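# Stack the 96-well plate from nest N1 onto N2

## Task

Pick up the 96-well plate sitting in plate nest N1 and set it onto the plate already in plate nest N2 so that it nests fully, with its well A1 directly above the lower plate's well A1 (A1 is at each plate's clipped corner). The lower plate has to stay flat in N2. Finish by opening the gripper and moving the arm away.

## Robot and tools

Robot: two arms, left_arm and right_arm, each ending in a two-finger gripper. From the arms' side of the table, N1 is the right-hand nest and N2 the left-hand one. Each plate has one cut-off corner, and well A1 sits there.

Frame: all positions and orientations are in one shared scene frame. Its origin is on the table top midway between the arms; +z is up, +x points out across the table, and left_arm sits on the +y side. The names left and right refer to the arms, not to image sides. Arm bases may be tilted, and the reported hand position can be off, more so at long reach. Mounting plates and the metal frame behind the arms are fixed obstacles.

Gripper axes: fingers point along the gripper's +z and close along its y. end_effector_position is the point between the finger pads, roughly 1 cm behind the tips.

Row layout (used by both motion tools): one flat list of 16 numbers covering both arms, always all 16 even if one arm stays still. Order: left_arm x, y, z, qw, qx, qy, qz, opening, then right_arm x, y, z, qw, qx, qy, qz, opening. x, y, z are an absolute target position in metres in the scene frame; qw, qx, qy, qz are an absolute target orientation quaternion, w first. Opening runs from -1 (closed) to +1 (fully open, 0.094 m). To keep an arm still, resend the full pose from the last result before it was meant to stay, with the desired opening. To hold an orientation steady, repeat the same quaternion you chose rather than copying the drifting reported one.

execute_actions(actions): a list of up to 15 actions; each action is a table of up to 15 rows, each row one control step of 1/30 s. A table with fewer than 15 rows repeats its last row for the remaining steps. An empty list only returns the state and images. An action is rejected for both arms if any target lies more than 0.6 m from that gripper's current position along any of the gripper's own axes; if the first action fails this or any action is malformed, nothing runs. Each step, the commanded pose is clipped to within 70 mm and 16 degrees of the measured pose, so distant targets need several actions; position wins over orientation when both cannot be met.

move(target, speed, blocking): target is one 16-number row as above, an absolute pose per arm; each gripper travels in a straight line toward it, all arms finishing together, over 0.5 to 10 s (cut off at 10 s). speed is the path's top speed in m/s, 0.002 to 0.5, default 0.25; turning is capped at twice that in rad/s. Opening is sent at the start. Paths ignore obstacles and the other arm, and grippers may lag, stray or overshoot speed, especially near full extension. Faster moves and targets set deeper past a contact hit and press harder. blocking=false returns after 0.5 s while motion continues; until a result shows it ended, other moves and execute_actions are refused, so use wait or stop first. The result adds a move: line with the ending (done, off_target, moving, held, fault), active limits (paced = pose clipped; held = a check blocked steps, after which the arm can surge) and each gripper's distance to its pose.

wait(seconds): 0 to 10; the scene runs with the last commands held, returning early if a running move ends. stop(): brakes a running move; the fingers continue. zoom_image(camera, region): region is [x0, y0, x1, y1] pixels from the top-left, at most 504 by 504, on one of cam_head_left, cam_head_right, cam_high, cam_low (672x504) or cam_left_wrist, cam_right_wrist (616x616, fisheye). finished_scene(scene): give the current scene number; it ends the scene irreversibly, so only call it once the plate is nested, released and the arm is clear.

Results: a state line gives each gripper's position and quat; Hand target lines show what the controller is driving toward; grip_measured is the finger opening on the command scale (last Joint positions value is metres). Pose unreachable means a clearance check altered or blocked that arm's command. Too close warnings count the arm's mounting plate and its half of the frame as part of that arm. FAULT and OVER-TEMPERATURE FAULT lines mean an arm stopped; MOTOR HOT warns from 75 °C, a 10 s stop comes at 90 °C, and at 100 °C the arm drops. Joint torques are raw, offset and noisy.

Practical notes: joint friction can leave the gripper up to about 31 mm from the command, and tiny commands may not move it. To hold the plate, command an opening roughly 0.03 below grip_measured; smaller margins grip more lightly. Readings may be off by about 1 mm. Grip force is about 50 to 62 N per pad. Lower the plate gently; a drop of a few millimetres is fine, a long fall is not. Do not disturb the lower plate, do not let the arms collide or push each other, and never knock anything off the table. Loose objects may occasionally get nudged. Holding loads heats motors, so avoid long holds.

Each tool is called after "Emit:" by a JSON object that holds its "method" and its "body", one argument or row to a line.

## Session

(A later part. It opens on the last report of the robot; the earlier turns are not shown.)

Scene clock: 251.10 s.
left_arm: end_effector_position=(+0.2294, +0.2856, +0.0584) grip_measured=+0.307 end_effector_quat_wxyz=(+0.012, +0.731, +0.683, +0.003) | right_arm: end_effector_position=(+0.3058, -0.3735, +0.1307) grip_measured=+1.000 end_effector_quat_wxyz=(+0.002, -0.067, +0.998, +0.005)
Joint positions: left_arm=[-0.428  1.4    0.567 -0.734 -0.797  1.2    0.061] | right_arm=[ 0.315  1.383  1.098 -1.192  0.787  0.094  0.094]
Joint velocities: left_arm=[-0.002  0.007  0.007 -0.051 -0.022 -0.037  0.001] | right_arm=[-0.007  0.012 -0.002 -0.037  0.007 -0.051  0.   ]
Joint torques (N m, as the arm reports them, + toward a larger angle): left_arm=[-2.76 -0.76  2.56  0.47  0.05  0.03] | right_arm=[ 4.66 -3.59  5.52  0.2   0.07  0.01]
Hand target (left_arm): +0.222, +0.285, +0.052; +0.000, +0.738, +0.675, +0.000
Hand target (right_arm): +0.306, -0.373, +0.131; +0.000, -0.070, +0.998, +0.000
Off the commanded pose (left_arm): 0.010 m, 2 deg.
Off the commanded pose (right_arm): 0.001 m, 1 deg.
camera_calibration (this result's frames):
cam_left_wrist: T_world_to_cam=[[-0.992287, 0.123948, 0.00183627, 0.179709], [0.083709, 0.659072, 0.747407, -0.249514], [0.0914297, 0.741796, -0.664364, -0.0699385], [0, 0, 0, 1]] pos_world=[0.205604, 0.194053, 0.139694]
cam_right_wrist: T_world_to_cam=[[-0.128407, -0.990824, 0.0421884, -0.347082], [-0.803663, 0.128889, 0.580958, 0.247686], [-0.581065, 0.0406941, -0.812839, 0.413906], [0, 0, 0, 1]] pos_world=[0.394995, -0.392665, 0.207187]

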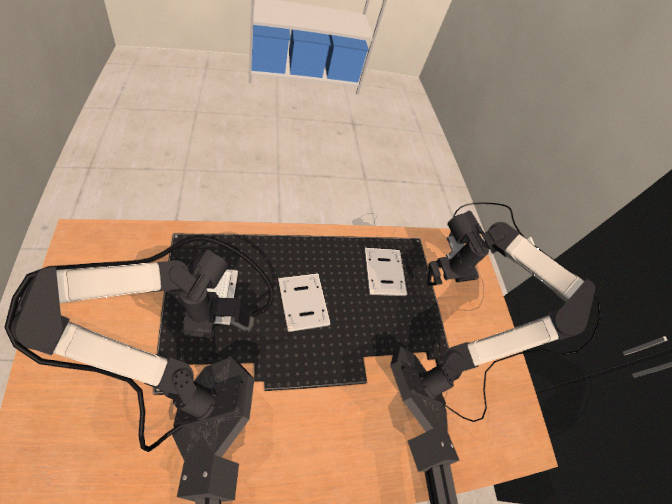

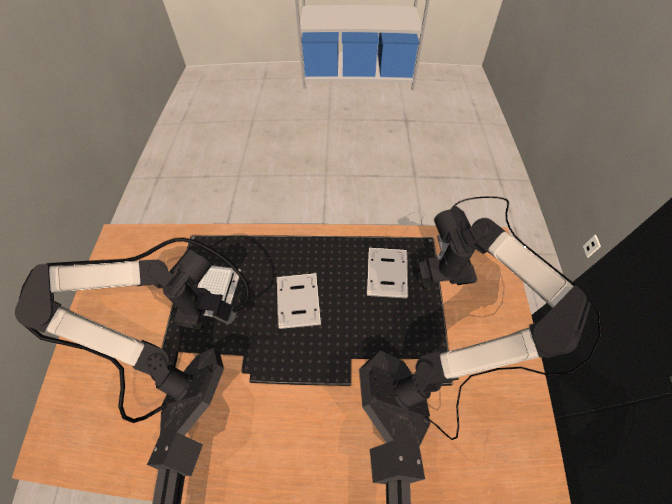

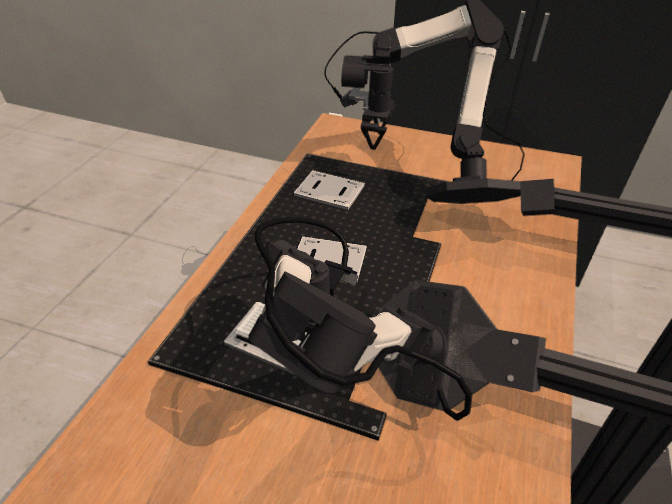

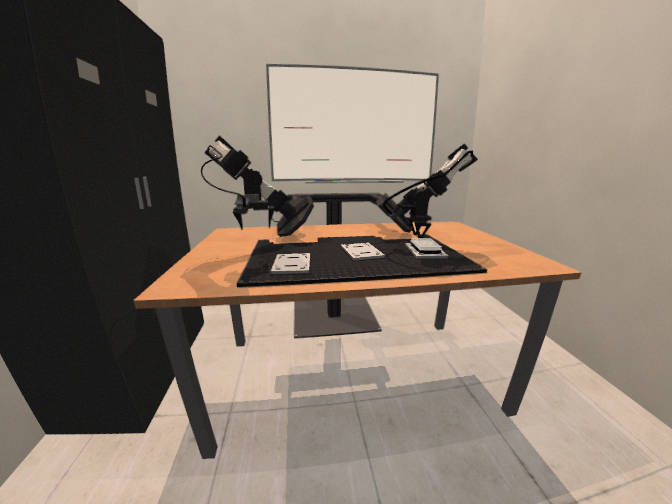

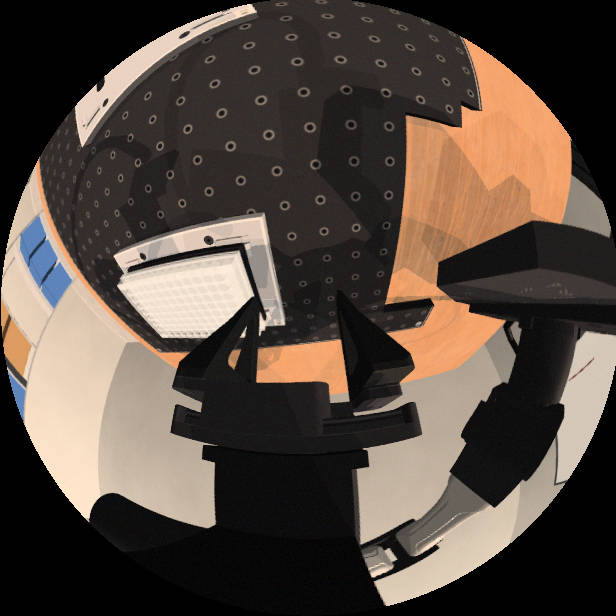

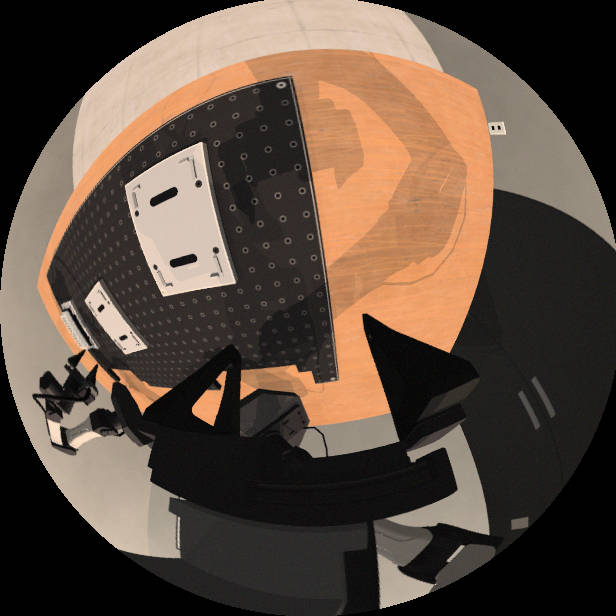

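Emit:
{"method": "execute_actions", "body": {
  "actions": [
    [[0.222,0.285,0.052,0,0.738,0.675,0,0.36,0.306,-0.373,0.131,0,-0.07,0.997,0,1]],
    [[0.222,0.285,0.052,0,0.738,0.675,0,0.41,0.306,-0.373,0.131,0,-0.07,0.997,0,1]]
  ]
}}

Emit:
{"method": "zoom_image", "body": {
  "camera": "cam_left_wrist",
  "region": [90,190,300,370]
}}

Emit:
{"method": "execute_actions", "body": {
  "actions": [
    [[0.222,0.285,0.052,0,0.738,0.675,0,0.46,0.306,-0.373,0.131,0,-0.07,0.997,0,1]]
  ]
}}

Emit:
{"method": "zoom_image", "body": {
  "camera": "cam_left_wrist",
  "region": [90,190,300,370]
}}

Scene clock: 262.43 s.
left_arm: end_effector_position=(+0.2294, +0.2856, +0.0584) grip_measured=+0.407 end_effector_quat_wxyz=(+0.012, +0.731, +0.683, +0.003) | right_arm: end_effector_position=(+0.3058, -0.3735, +0.1307) grip_measured=+1.000 end_effector_quat_wxyz=(+0.002, -0.067, +0.998, +0.005)
Joint positions: left_arm=[-0.428  1.4    0.567 -0.734 -0.797  1.2    0.066] | right_arm=[ 0.315  1.383  1.098 -1.192  0.787  0.094  0.094]
Joint velocities: left_arm=[-0.012 -0.012 -0.007 -0.037 -0.007  0.022 -0.   ] | right_arm=[-0.017  0.007 -0.007  0.037 -0.007 -0.051  0.   ]
Joint torques (N m, as the arm reports them, + toward a larger angle): left_arm=[-2.75 -0.75  2.6   0.49  0.05  0.03] | right_arm=[ 4.67 -3.58  5.52  0.2   0.06  0.01]
Hand target (left_arm): +0.222, +0.285, +0.052; +0.000, +0.738, +0.675, +0.000
Hand target (right_arm): +0.306, -0.373, +0.131; +0.000, -0.070, +0.998, +0.000
Off the commanded pose (left_arm): 0.010 m, 2 deg.
Off the commanded pose (right_arm): 0.001 m, 1 deg.
camera_calibration (this result's frames):
cam_left_wrist: T_world_to_cam=[[-0.992287, 0.123948, 0.00183627, 0.179709], [0.083709, 0.659072, 0.747407, -0.249514], [0.0914297, 0.741796, -0.664364, -0.0699385], [0, 0, 0, 1]] pos_world=[0.205604, 0.194053, 0.139694]
cam_right_wrist: T_world_to_cam=[[-0.128407, -0.990824, 0.0421884, -0.347082], [-0.803663, 0.128889, 0.580958, 0.247686], [-0.581065, 0.0406941, -0.812839, 0.413906], [0, 0, 0, 1]] pos_world=[0.394995, -0.392665, 0.207187]

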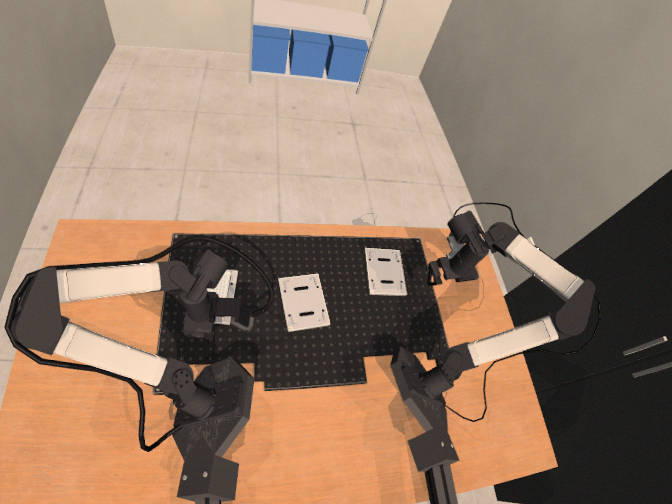

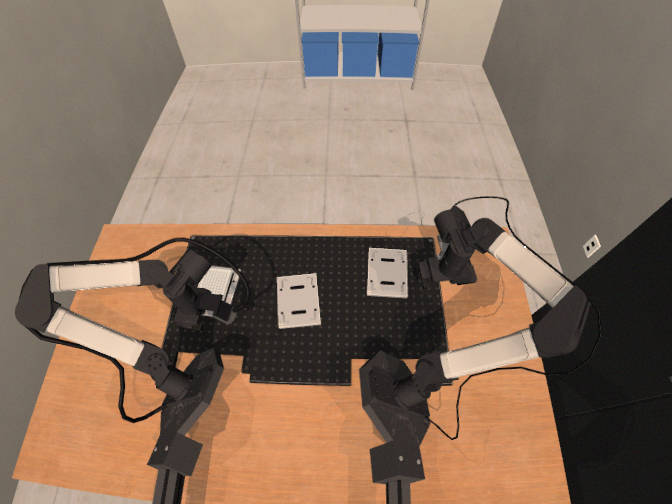

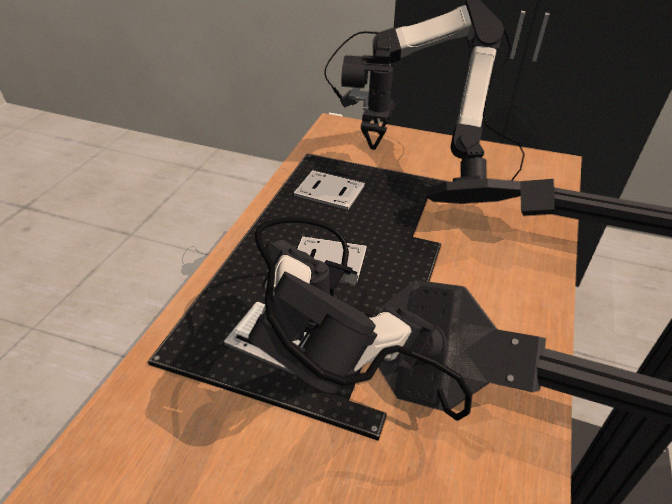

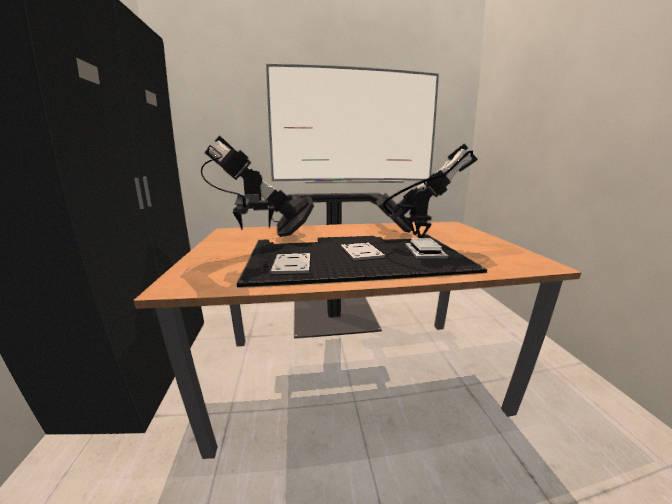

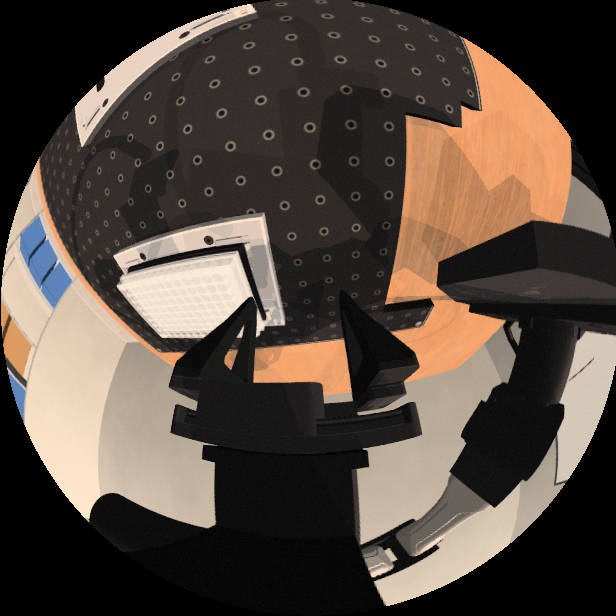

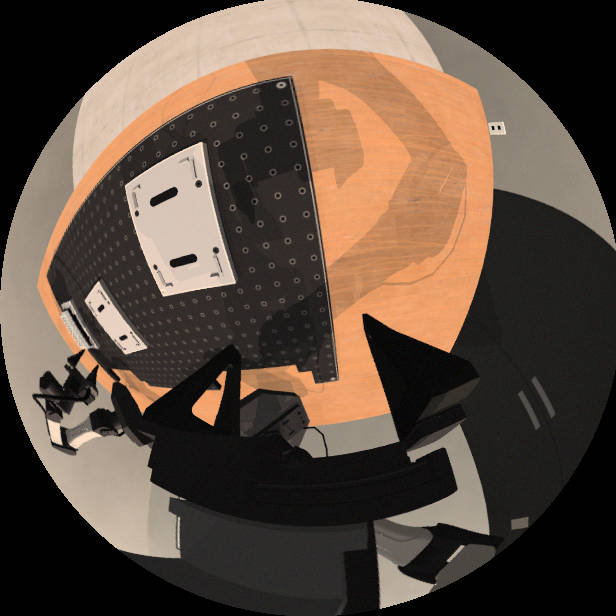

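Region (90, 190, 300, 370) of cam_left_wrist's 616x616 image, scaled by 2.400, with more detail than that image has; it fills the top 432 rows of this view, and the rest is white.

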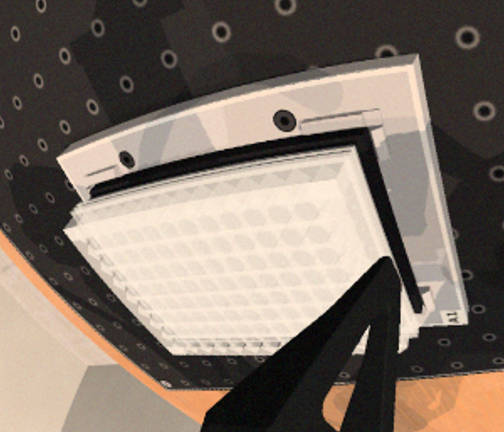

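Scene clock: 262.93 s.
left_arm: end_effector_position=(+0.2294, +0.2856, +0.0584) grip_measured=+0.457 end_effector_quat_wxyz=(+0.012, +0.731, +0.683, +0.003) | right_arm: end_effector_position=(+0.3058, -0.3735, +0.1307) grip_measured=+1.000 end_effector_quat_wxyz=(+0.002, -0.067, +0.998, +0.005)
Joint positions: left_arm=[-0.428  1.4    0.567 -0.734 -0.797  1.2    0.068] | right_arm=[ 0.315  1.383  1.098 -1.192  0.787  0.094  0.094]
Joint velocities: left_arm=[ 0.002  0.017  0.002  0.037 -0.022  0.022  0.001] | right_arm=[-0.002 -0.027 -0.007  0.007 -0.022  0.007  0.   ]
Joint torques (N m, as the arm reports them, + toward a larger angle): left_arm=[-2.71 -0.79  2.59  0.48  0.04  0.03] | right_arm=[ 4.66 -3.6   5.52  0.2   0.07  0.01]
Hand target (left_arm): +0.222, +0.285, +0.052; +0.000, +0.738, +0.675, +0.000
Hand target (right_arm): +0.306, -0.373, +0.131; +0.000, -0.070, +0.998, +0.000
Off the commanded pose (left_arm): 0.010 m, 2 deg.
Off the commanded pose (right_arm): 0.001 m, 1 deg.
camera_calibration (this result's frames):
cam_left_wrist: T_world_to_cam=[[-0.992287, 0.123948, 0.00183627, 0.179709], [0.083709, 0.659072, 0.747407, -0.249514], [0.0914297, 0.741796, -0.664364, -0.0699385], [0, 0, 0, 1]] pos_world=[0.205604, 0.194053, 0.139694]
cam_right_wrist: T_world_to_cam=[[-0.128407, -0.990824, 0.0421884, -0.347082], [-0.803663, 0.128889, 0.580958, 0.247686], [-0.581065, 0.0406941, -0.812839, 0.413906], [0, 0, 0, 1]] pos_world=[0.394995, -0.392665, 0.207187]

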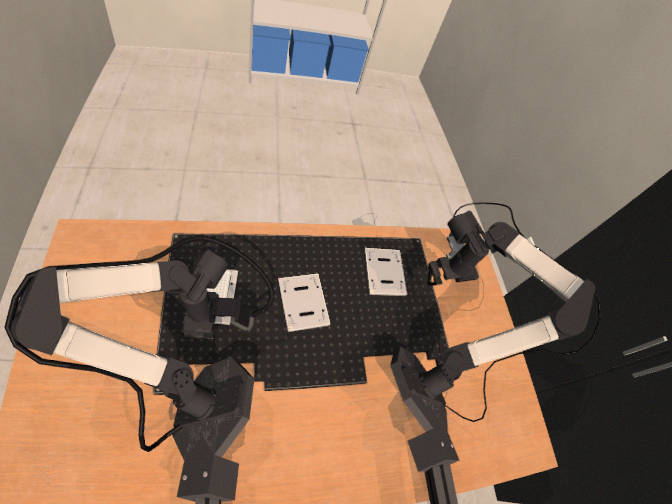

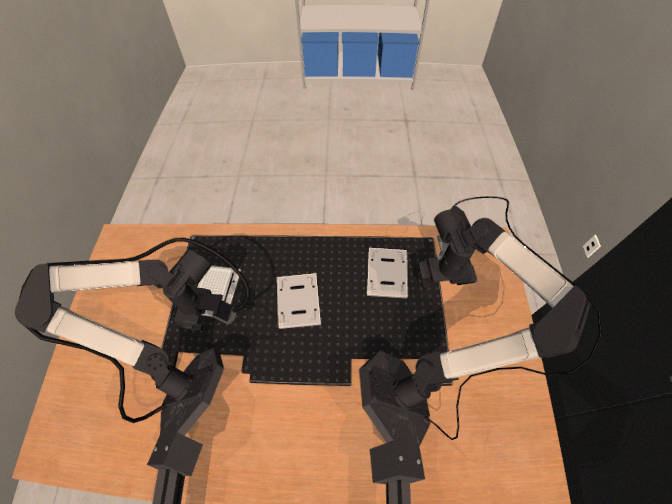

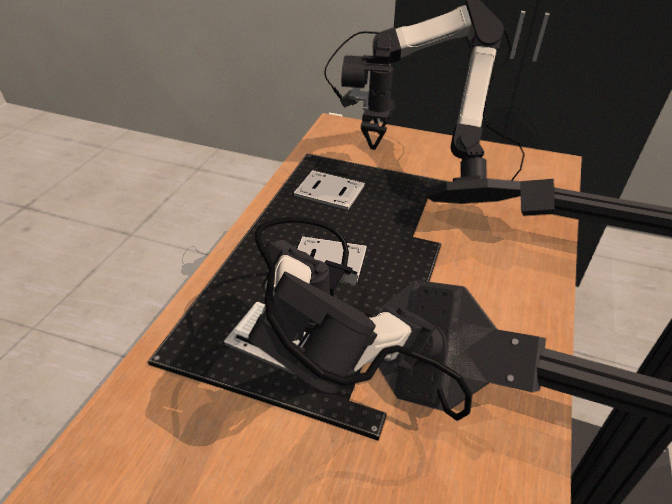

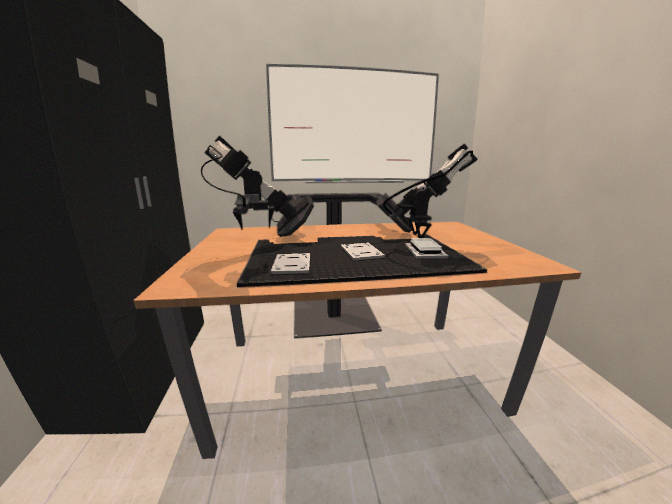

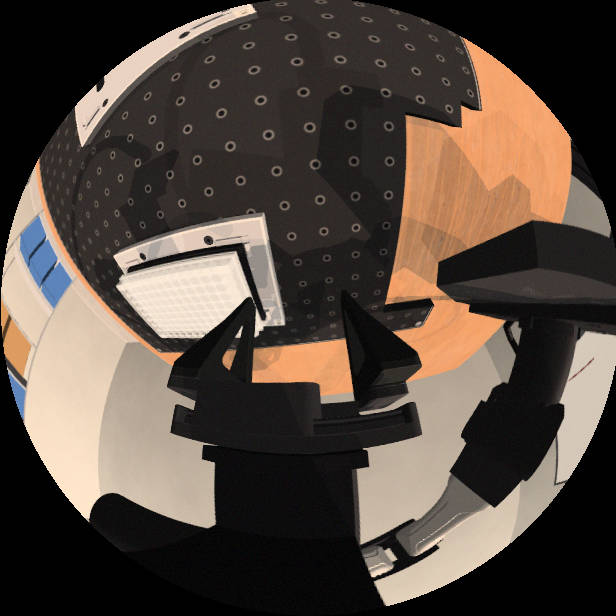

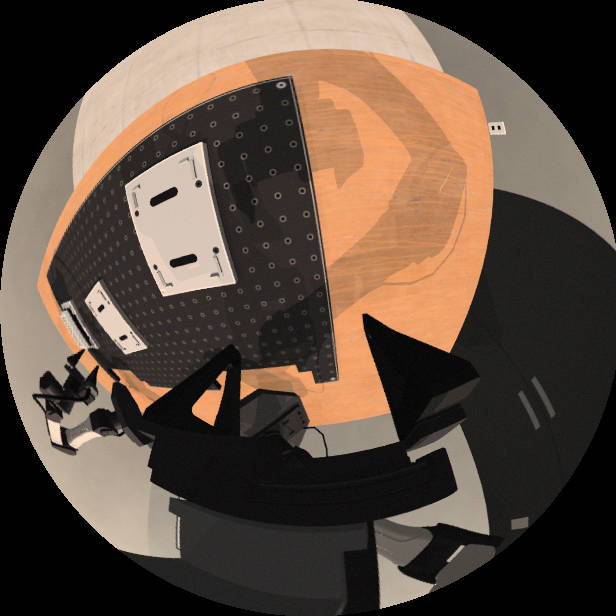

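Region (90, 190, 300, 370) of cam_left_wrist's 616x616 image, scaled by 2.400, with more detail than that image has; it fills the top 432 rows of this view, and the rest is white.

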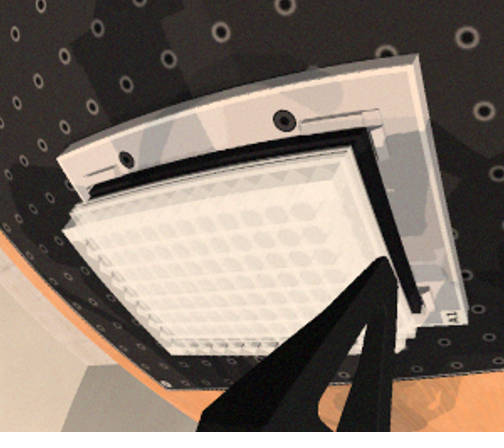

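Emit:
{"method": "execute_actions", "body": {
  "actions": [
    [[0.222,0.285,0.052,0,0.738,0.675,0,-0.5,0.306,-0.373,0.131,0,-0.07,0.997,0,1]]
  ]
}}

Emit:
{"method": "move", "body": {
  "target": [0.21,0.30,0.17,0,0.74,0.672,0,-0.5,0.306,-0.373,0.131,0,-0.07,0.997,0,1],
  "speed": 0.15
}}

Emit:
{"method": "zoom_image", "body": {
  "camera": "cam_low",
  "region": [385,205,475,275]
}}

Scene clock: 272.70 s.
left_arm: end_effector_position=(+0.2294, +0.2856, +0.0584) grip_measured=-0.497 end_effector_quat_wxyz=(+0.012, +0.731, +0.683, +0.003) | right_arm: end_effector_position=(+0.3058, -0.3735, +0.1307) grip_measured=+1.000 end_effector_quat_wxyz=(+0.002, -0.067, +0.998, +0.005)
Joint positions: left_arm=[-0.428  1.4    0.567 -0.734 -0.797  1.2    0.024] | right_arm=[ 0.315  1.383  1.098 -1.192  0.787  0.094  0.094]
Joint velocities: left_arm=[ 0.012  0.002  0.002  0.007 -0.095  0.066 -0.   ] | right_arm=[-0.002  0.002 -0.002 -0.037 -0.051  0.11   0.   ]
Joint torques (N m, as the arm reports them, + toward a larger angle): left_arm=[-2.8  -0.77  2.54  0.49  0.04  0.03] | right_arm=[ 4.66 -3.59  5.53  0.2   0.07  0.01]
Hand target (left_arm): +0.222, +0.285, +0.052; +0.000, +0.738, +0.675, +0.000
Hand target (right_arm): +0.306, -0.373, +0.131; +0.000, -0.070, +0.998, +0.000
Off the commanded pose (left_arm): 0.010 m, 2 deg.
Off the commanded pose (right_arm): 0.001 m, 1 deg.
camera_calibration (this result's frames):
cam_left_wrist: T_world_to_cam=[[-0.992287, 0.123948, 0.00183627, 0.179709], [0.083709, 0.659072, 0.747407, -0.249514], [0.0914297, 0.741796, -0.664364, -0.0699385], [0, 0, 0, 1]] pos_world=[0.205604, 0.194053, 0.139694]
cam_right_wrist: T_world_to_cam=[[-0.128407, -0.990824, 0.0421884, -0.347082], [-0.803663, 0.128889, 0.580958, 0.247686], [-0.581065, 0.0406941, -0.812839, 0.413906], [0, 0, 0, 1]] pos_world=[0.394995, -0.392665, 0.207187]

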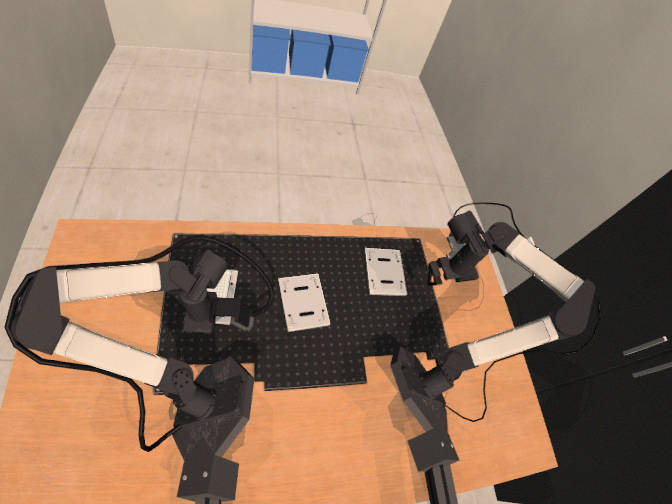

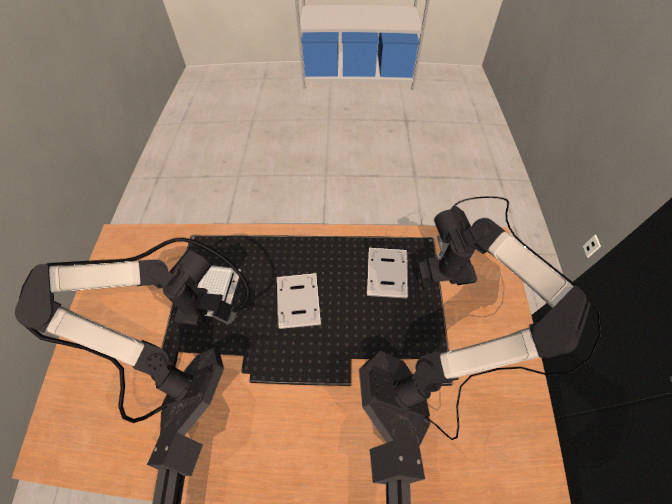

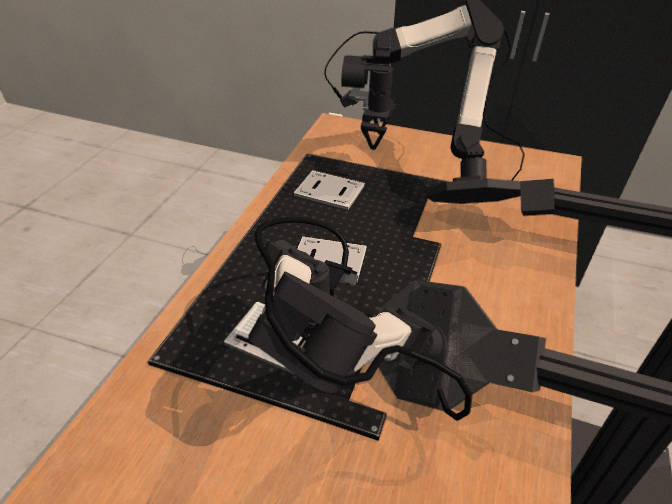

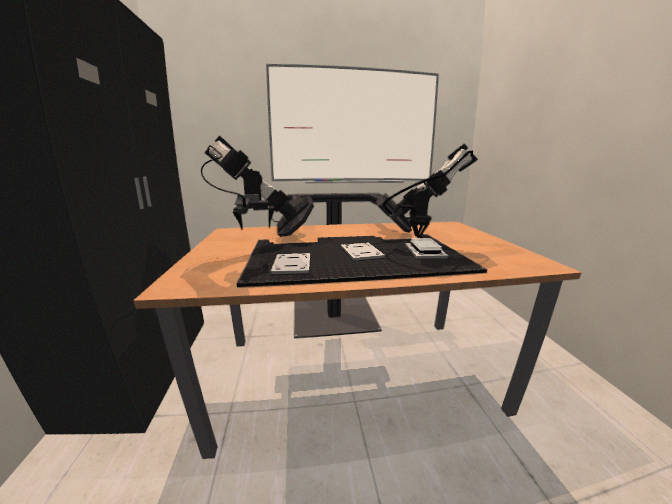

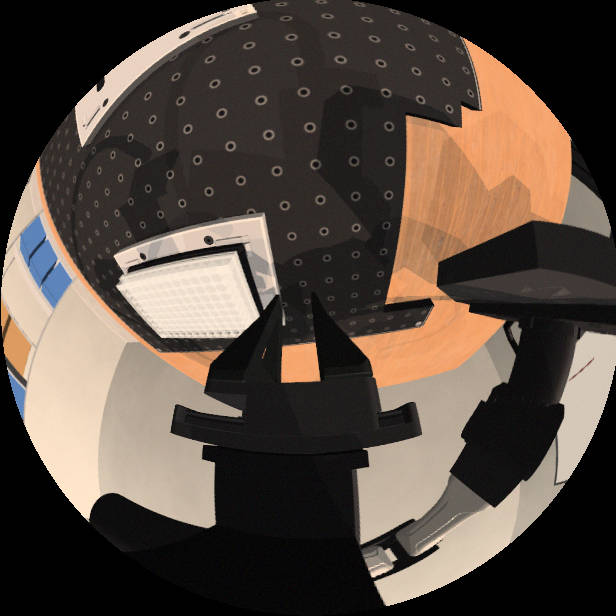

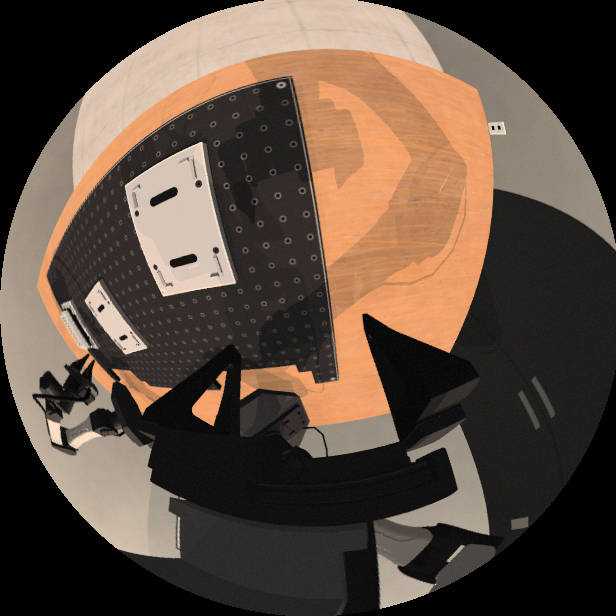

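Scene clock: 274.17 s.
left_arm: end_effector_position=(+0.2079, +0.2995, +0.1648) grip_measured=-0.498 end_effector_quat_wxyz=(+0.009, +0.741, +0.671, -0.000) | right_arm: end_effector_position=(+0.3058, -0.3735, +0.1307) grip_measured=+1.000 end_effector_quat_wxyz=(+0.002, -0.067, +0.998, +0.005)
Joint positions: left_arm=[-0.853  1.361  0.85  -1.462 -0.703  0.651  0.024] | right_arm=[ 0.315  1.383  1.098 -1.192  0.787  0.094  0.094]
Joint velocities: left_arm=[ 0.002  0.002 -0.012 -0.007 -0.051  0.022 -0.001] | right_arm=[-0.007 -0.017  0.002  0.022  0.022  0.007  0.   ]
Joint torques (N m, as the arm reports them, + toward a larger angle): left_arm=[-3.76  0.6   6.8   0.19  0.15 -0.11] | right_arm=[ 4.66 -3.58  5.53  0.2   0.07  0.01]
Hand target (left_arm): +0.209, +0.299, +0.169; +0.006, +0.741, +0.671, -0.004
Hand target (right_arm): +0.306, -0.373, +0.131; +0.000, -0.070, +0.998, +0.000
Off the commanded pose (left_arm): 0.006 m, 1 deg.
Off the commanded pose (right_arm): 0.001 m, 1 deg.
move: done
camera_calibration (this result's frames):
cam_left_wrist: T_world_to_cam=[[-0.987931, 0.154498, 0.0110523, 0.144875], [0.11093, 0.655927, 0.746629, -0.340901], [0.108103, 0.738844, -0.665149, -0.0100567], [0, 0, 0, 1]] pos_world=[0.18203, 0.208654, 0.246236]
cam_right_wrist: T_world_to_cam=[[-0.128407, -0.990824, 0.0421884, -0.347082], [-0.803663, 0.128889, 0.580958, 0.247686], [-0.581065, 0.0406941, -0.812839, 0.413906], [0, 0, 0, 1]] pos_world=[0.394995, -0.392665, 0.207187]

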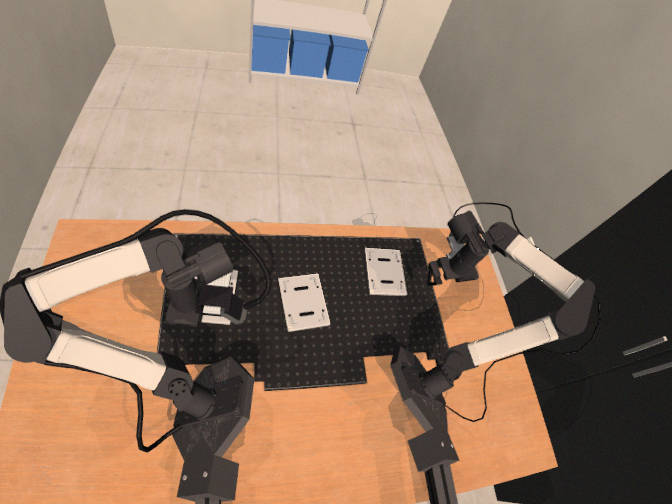

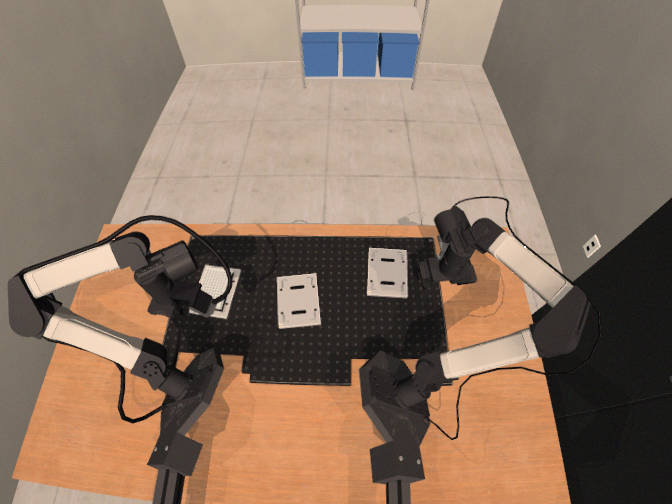

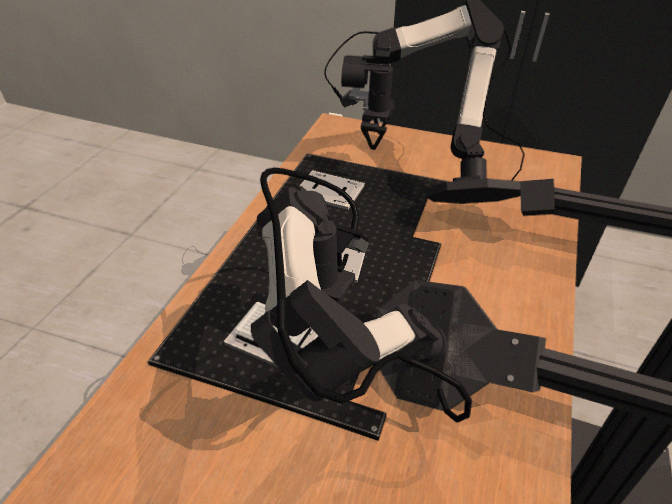

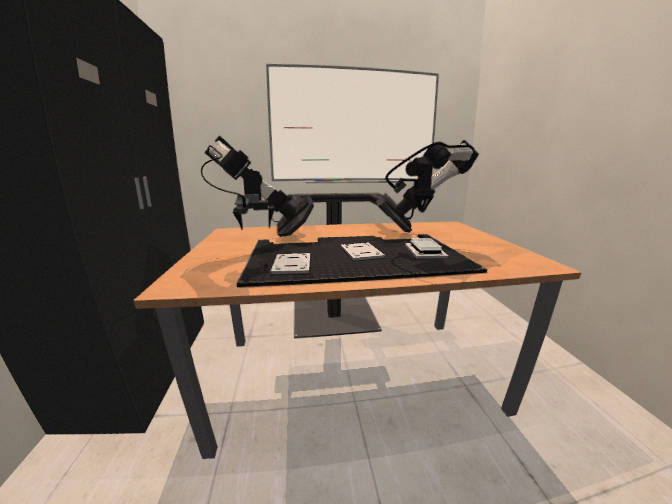

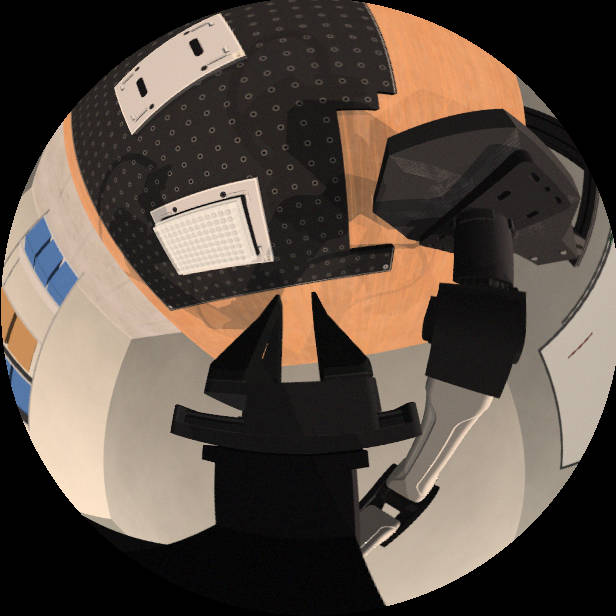

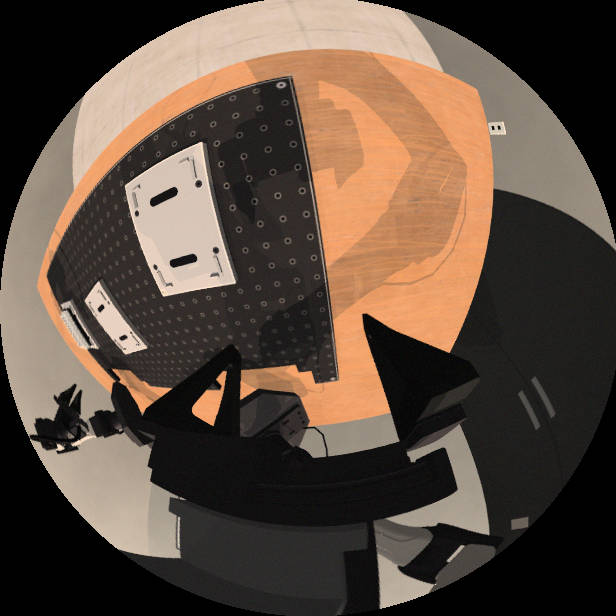

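Region (385, 205, 475, 275) of cam_low's 672x504 image, scaled by 5.600, with more detail than that image has.

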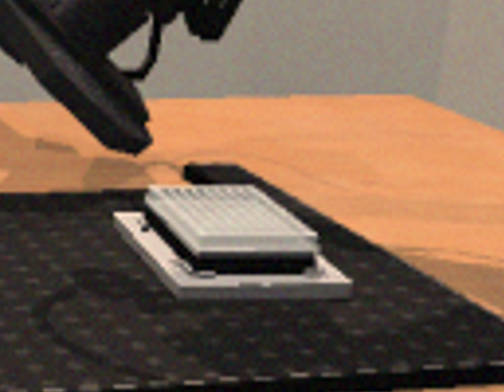

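Emit:
{"method": "finished_scene", "body": {
  "scene": 2
}}

The scene is finished: the task was done.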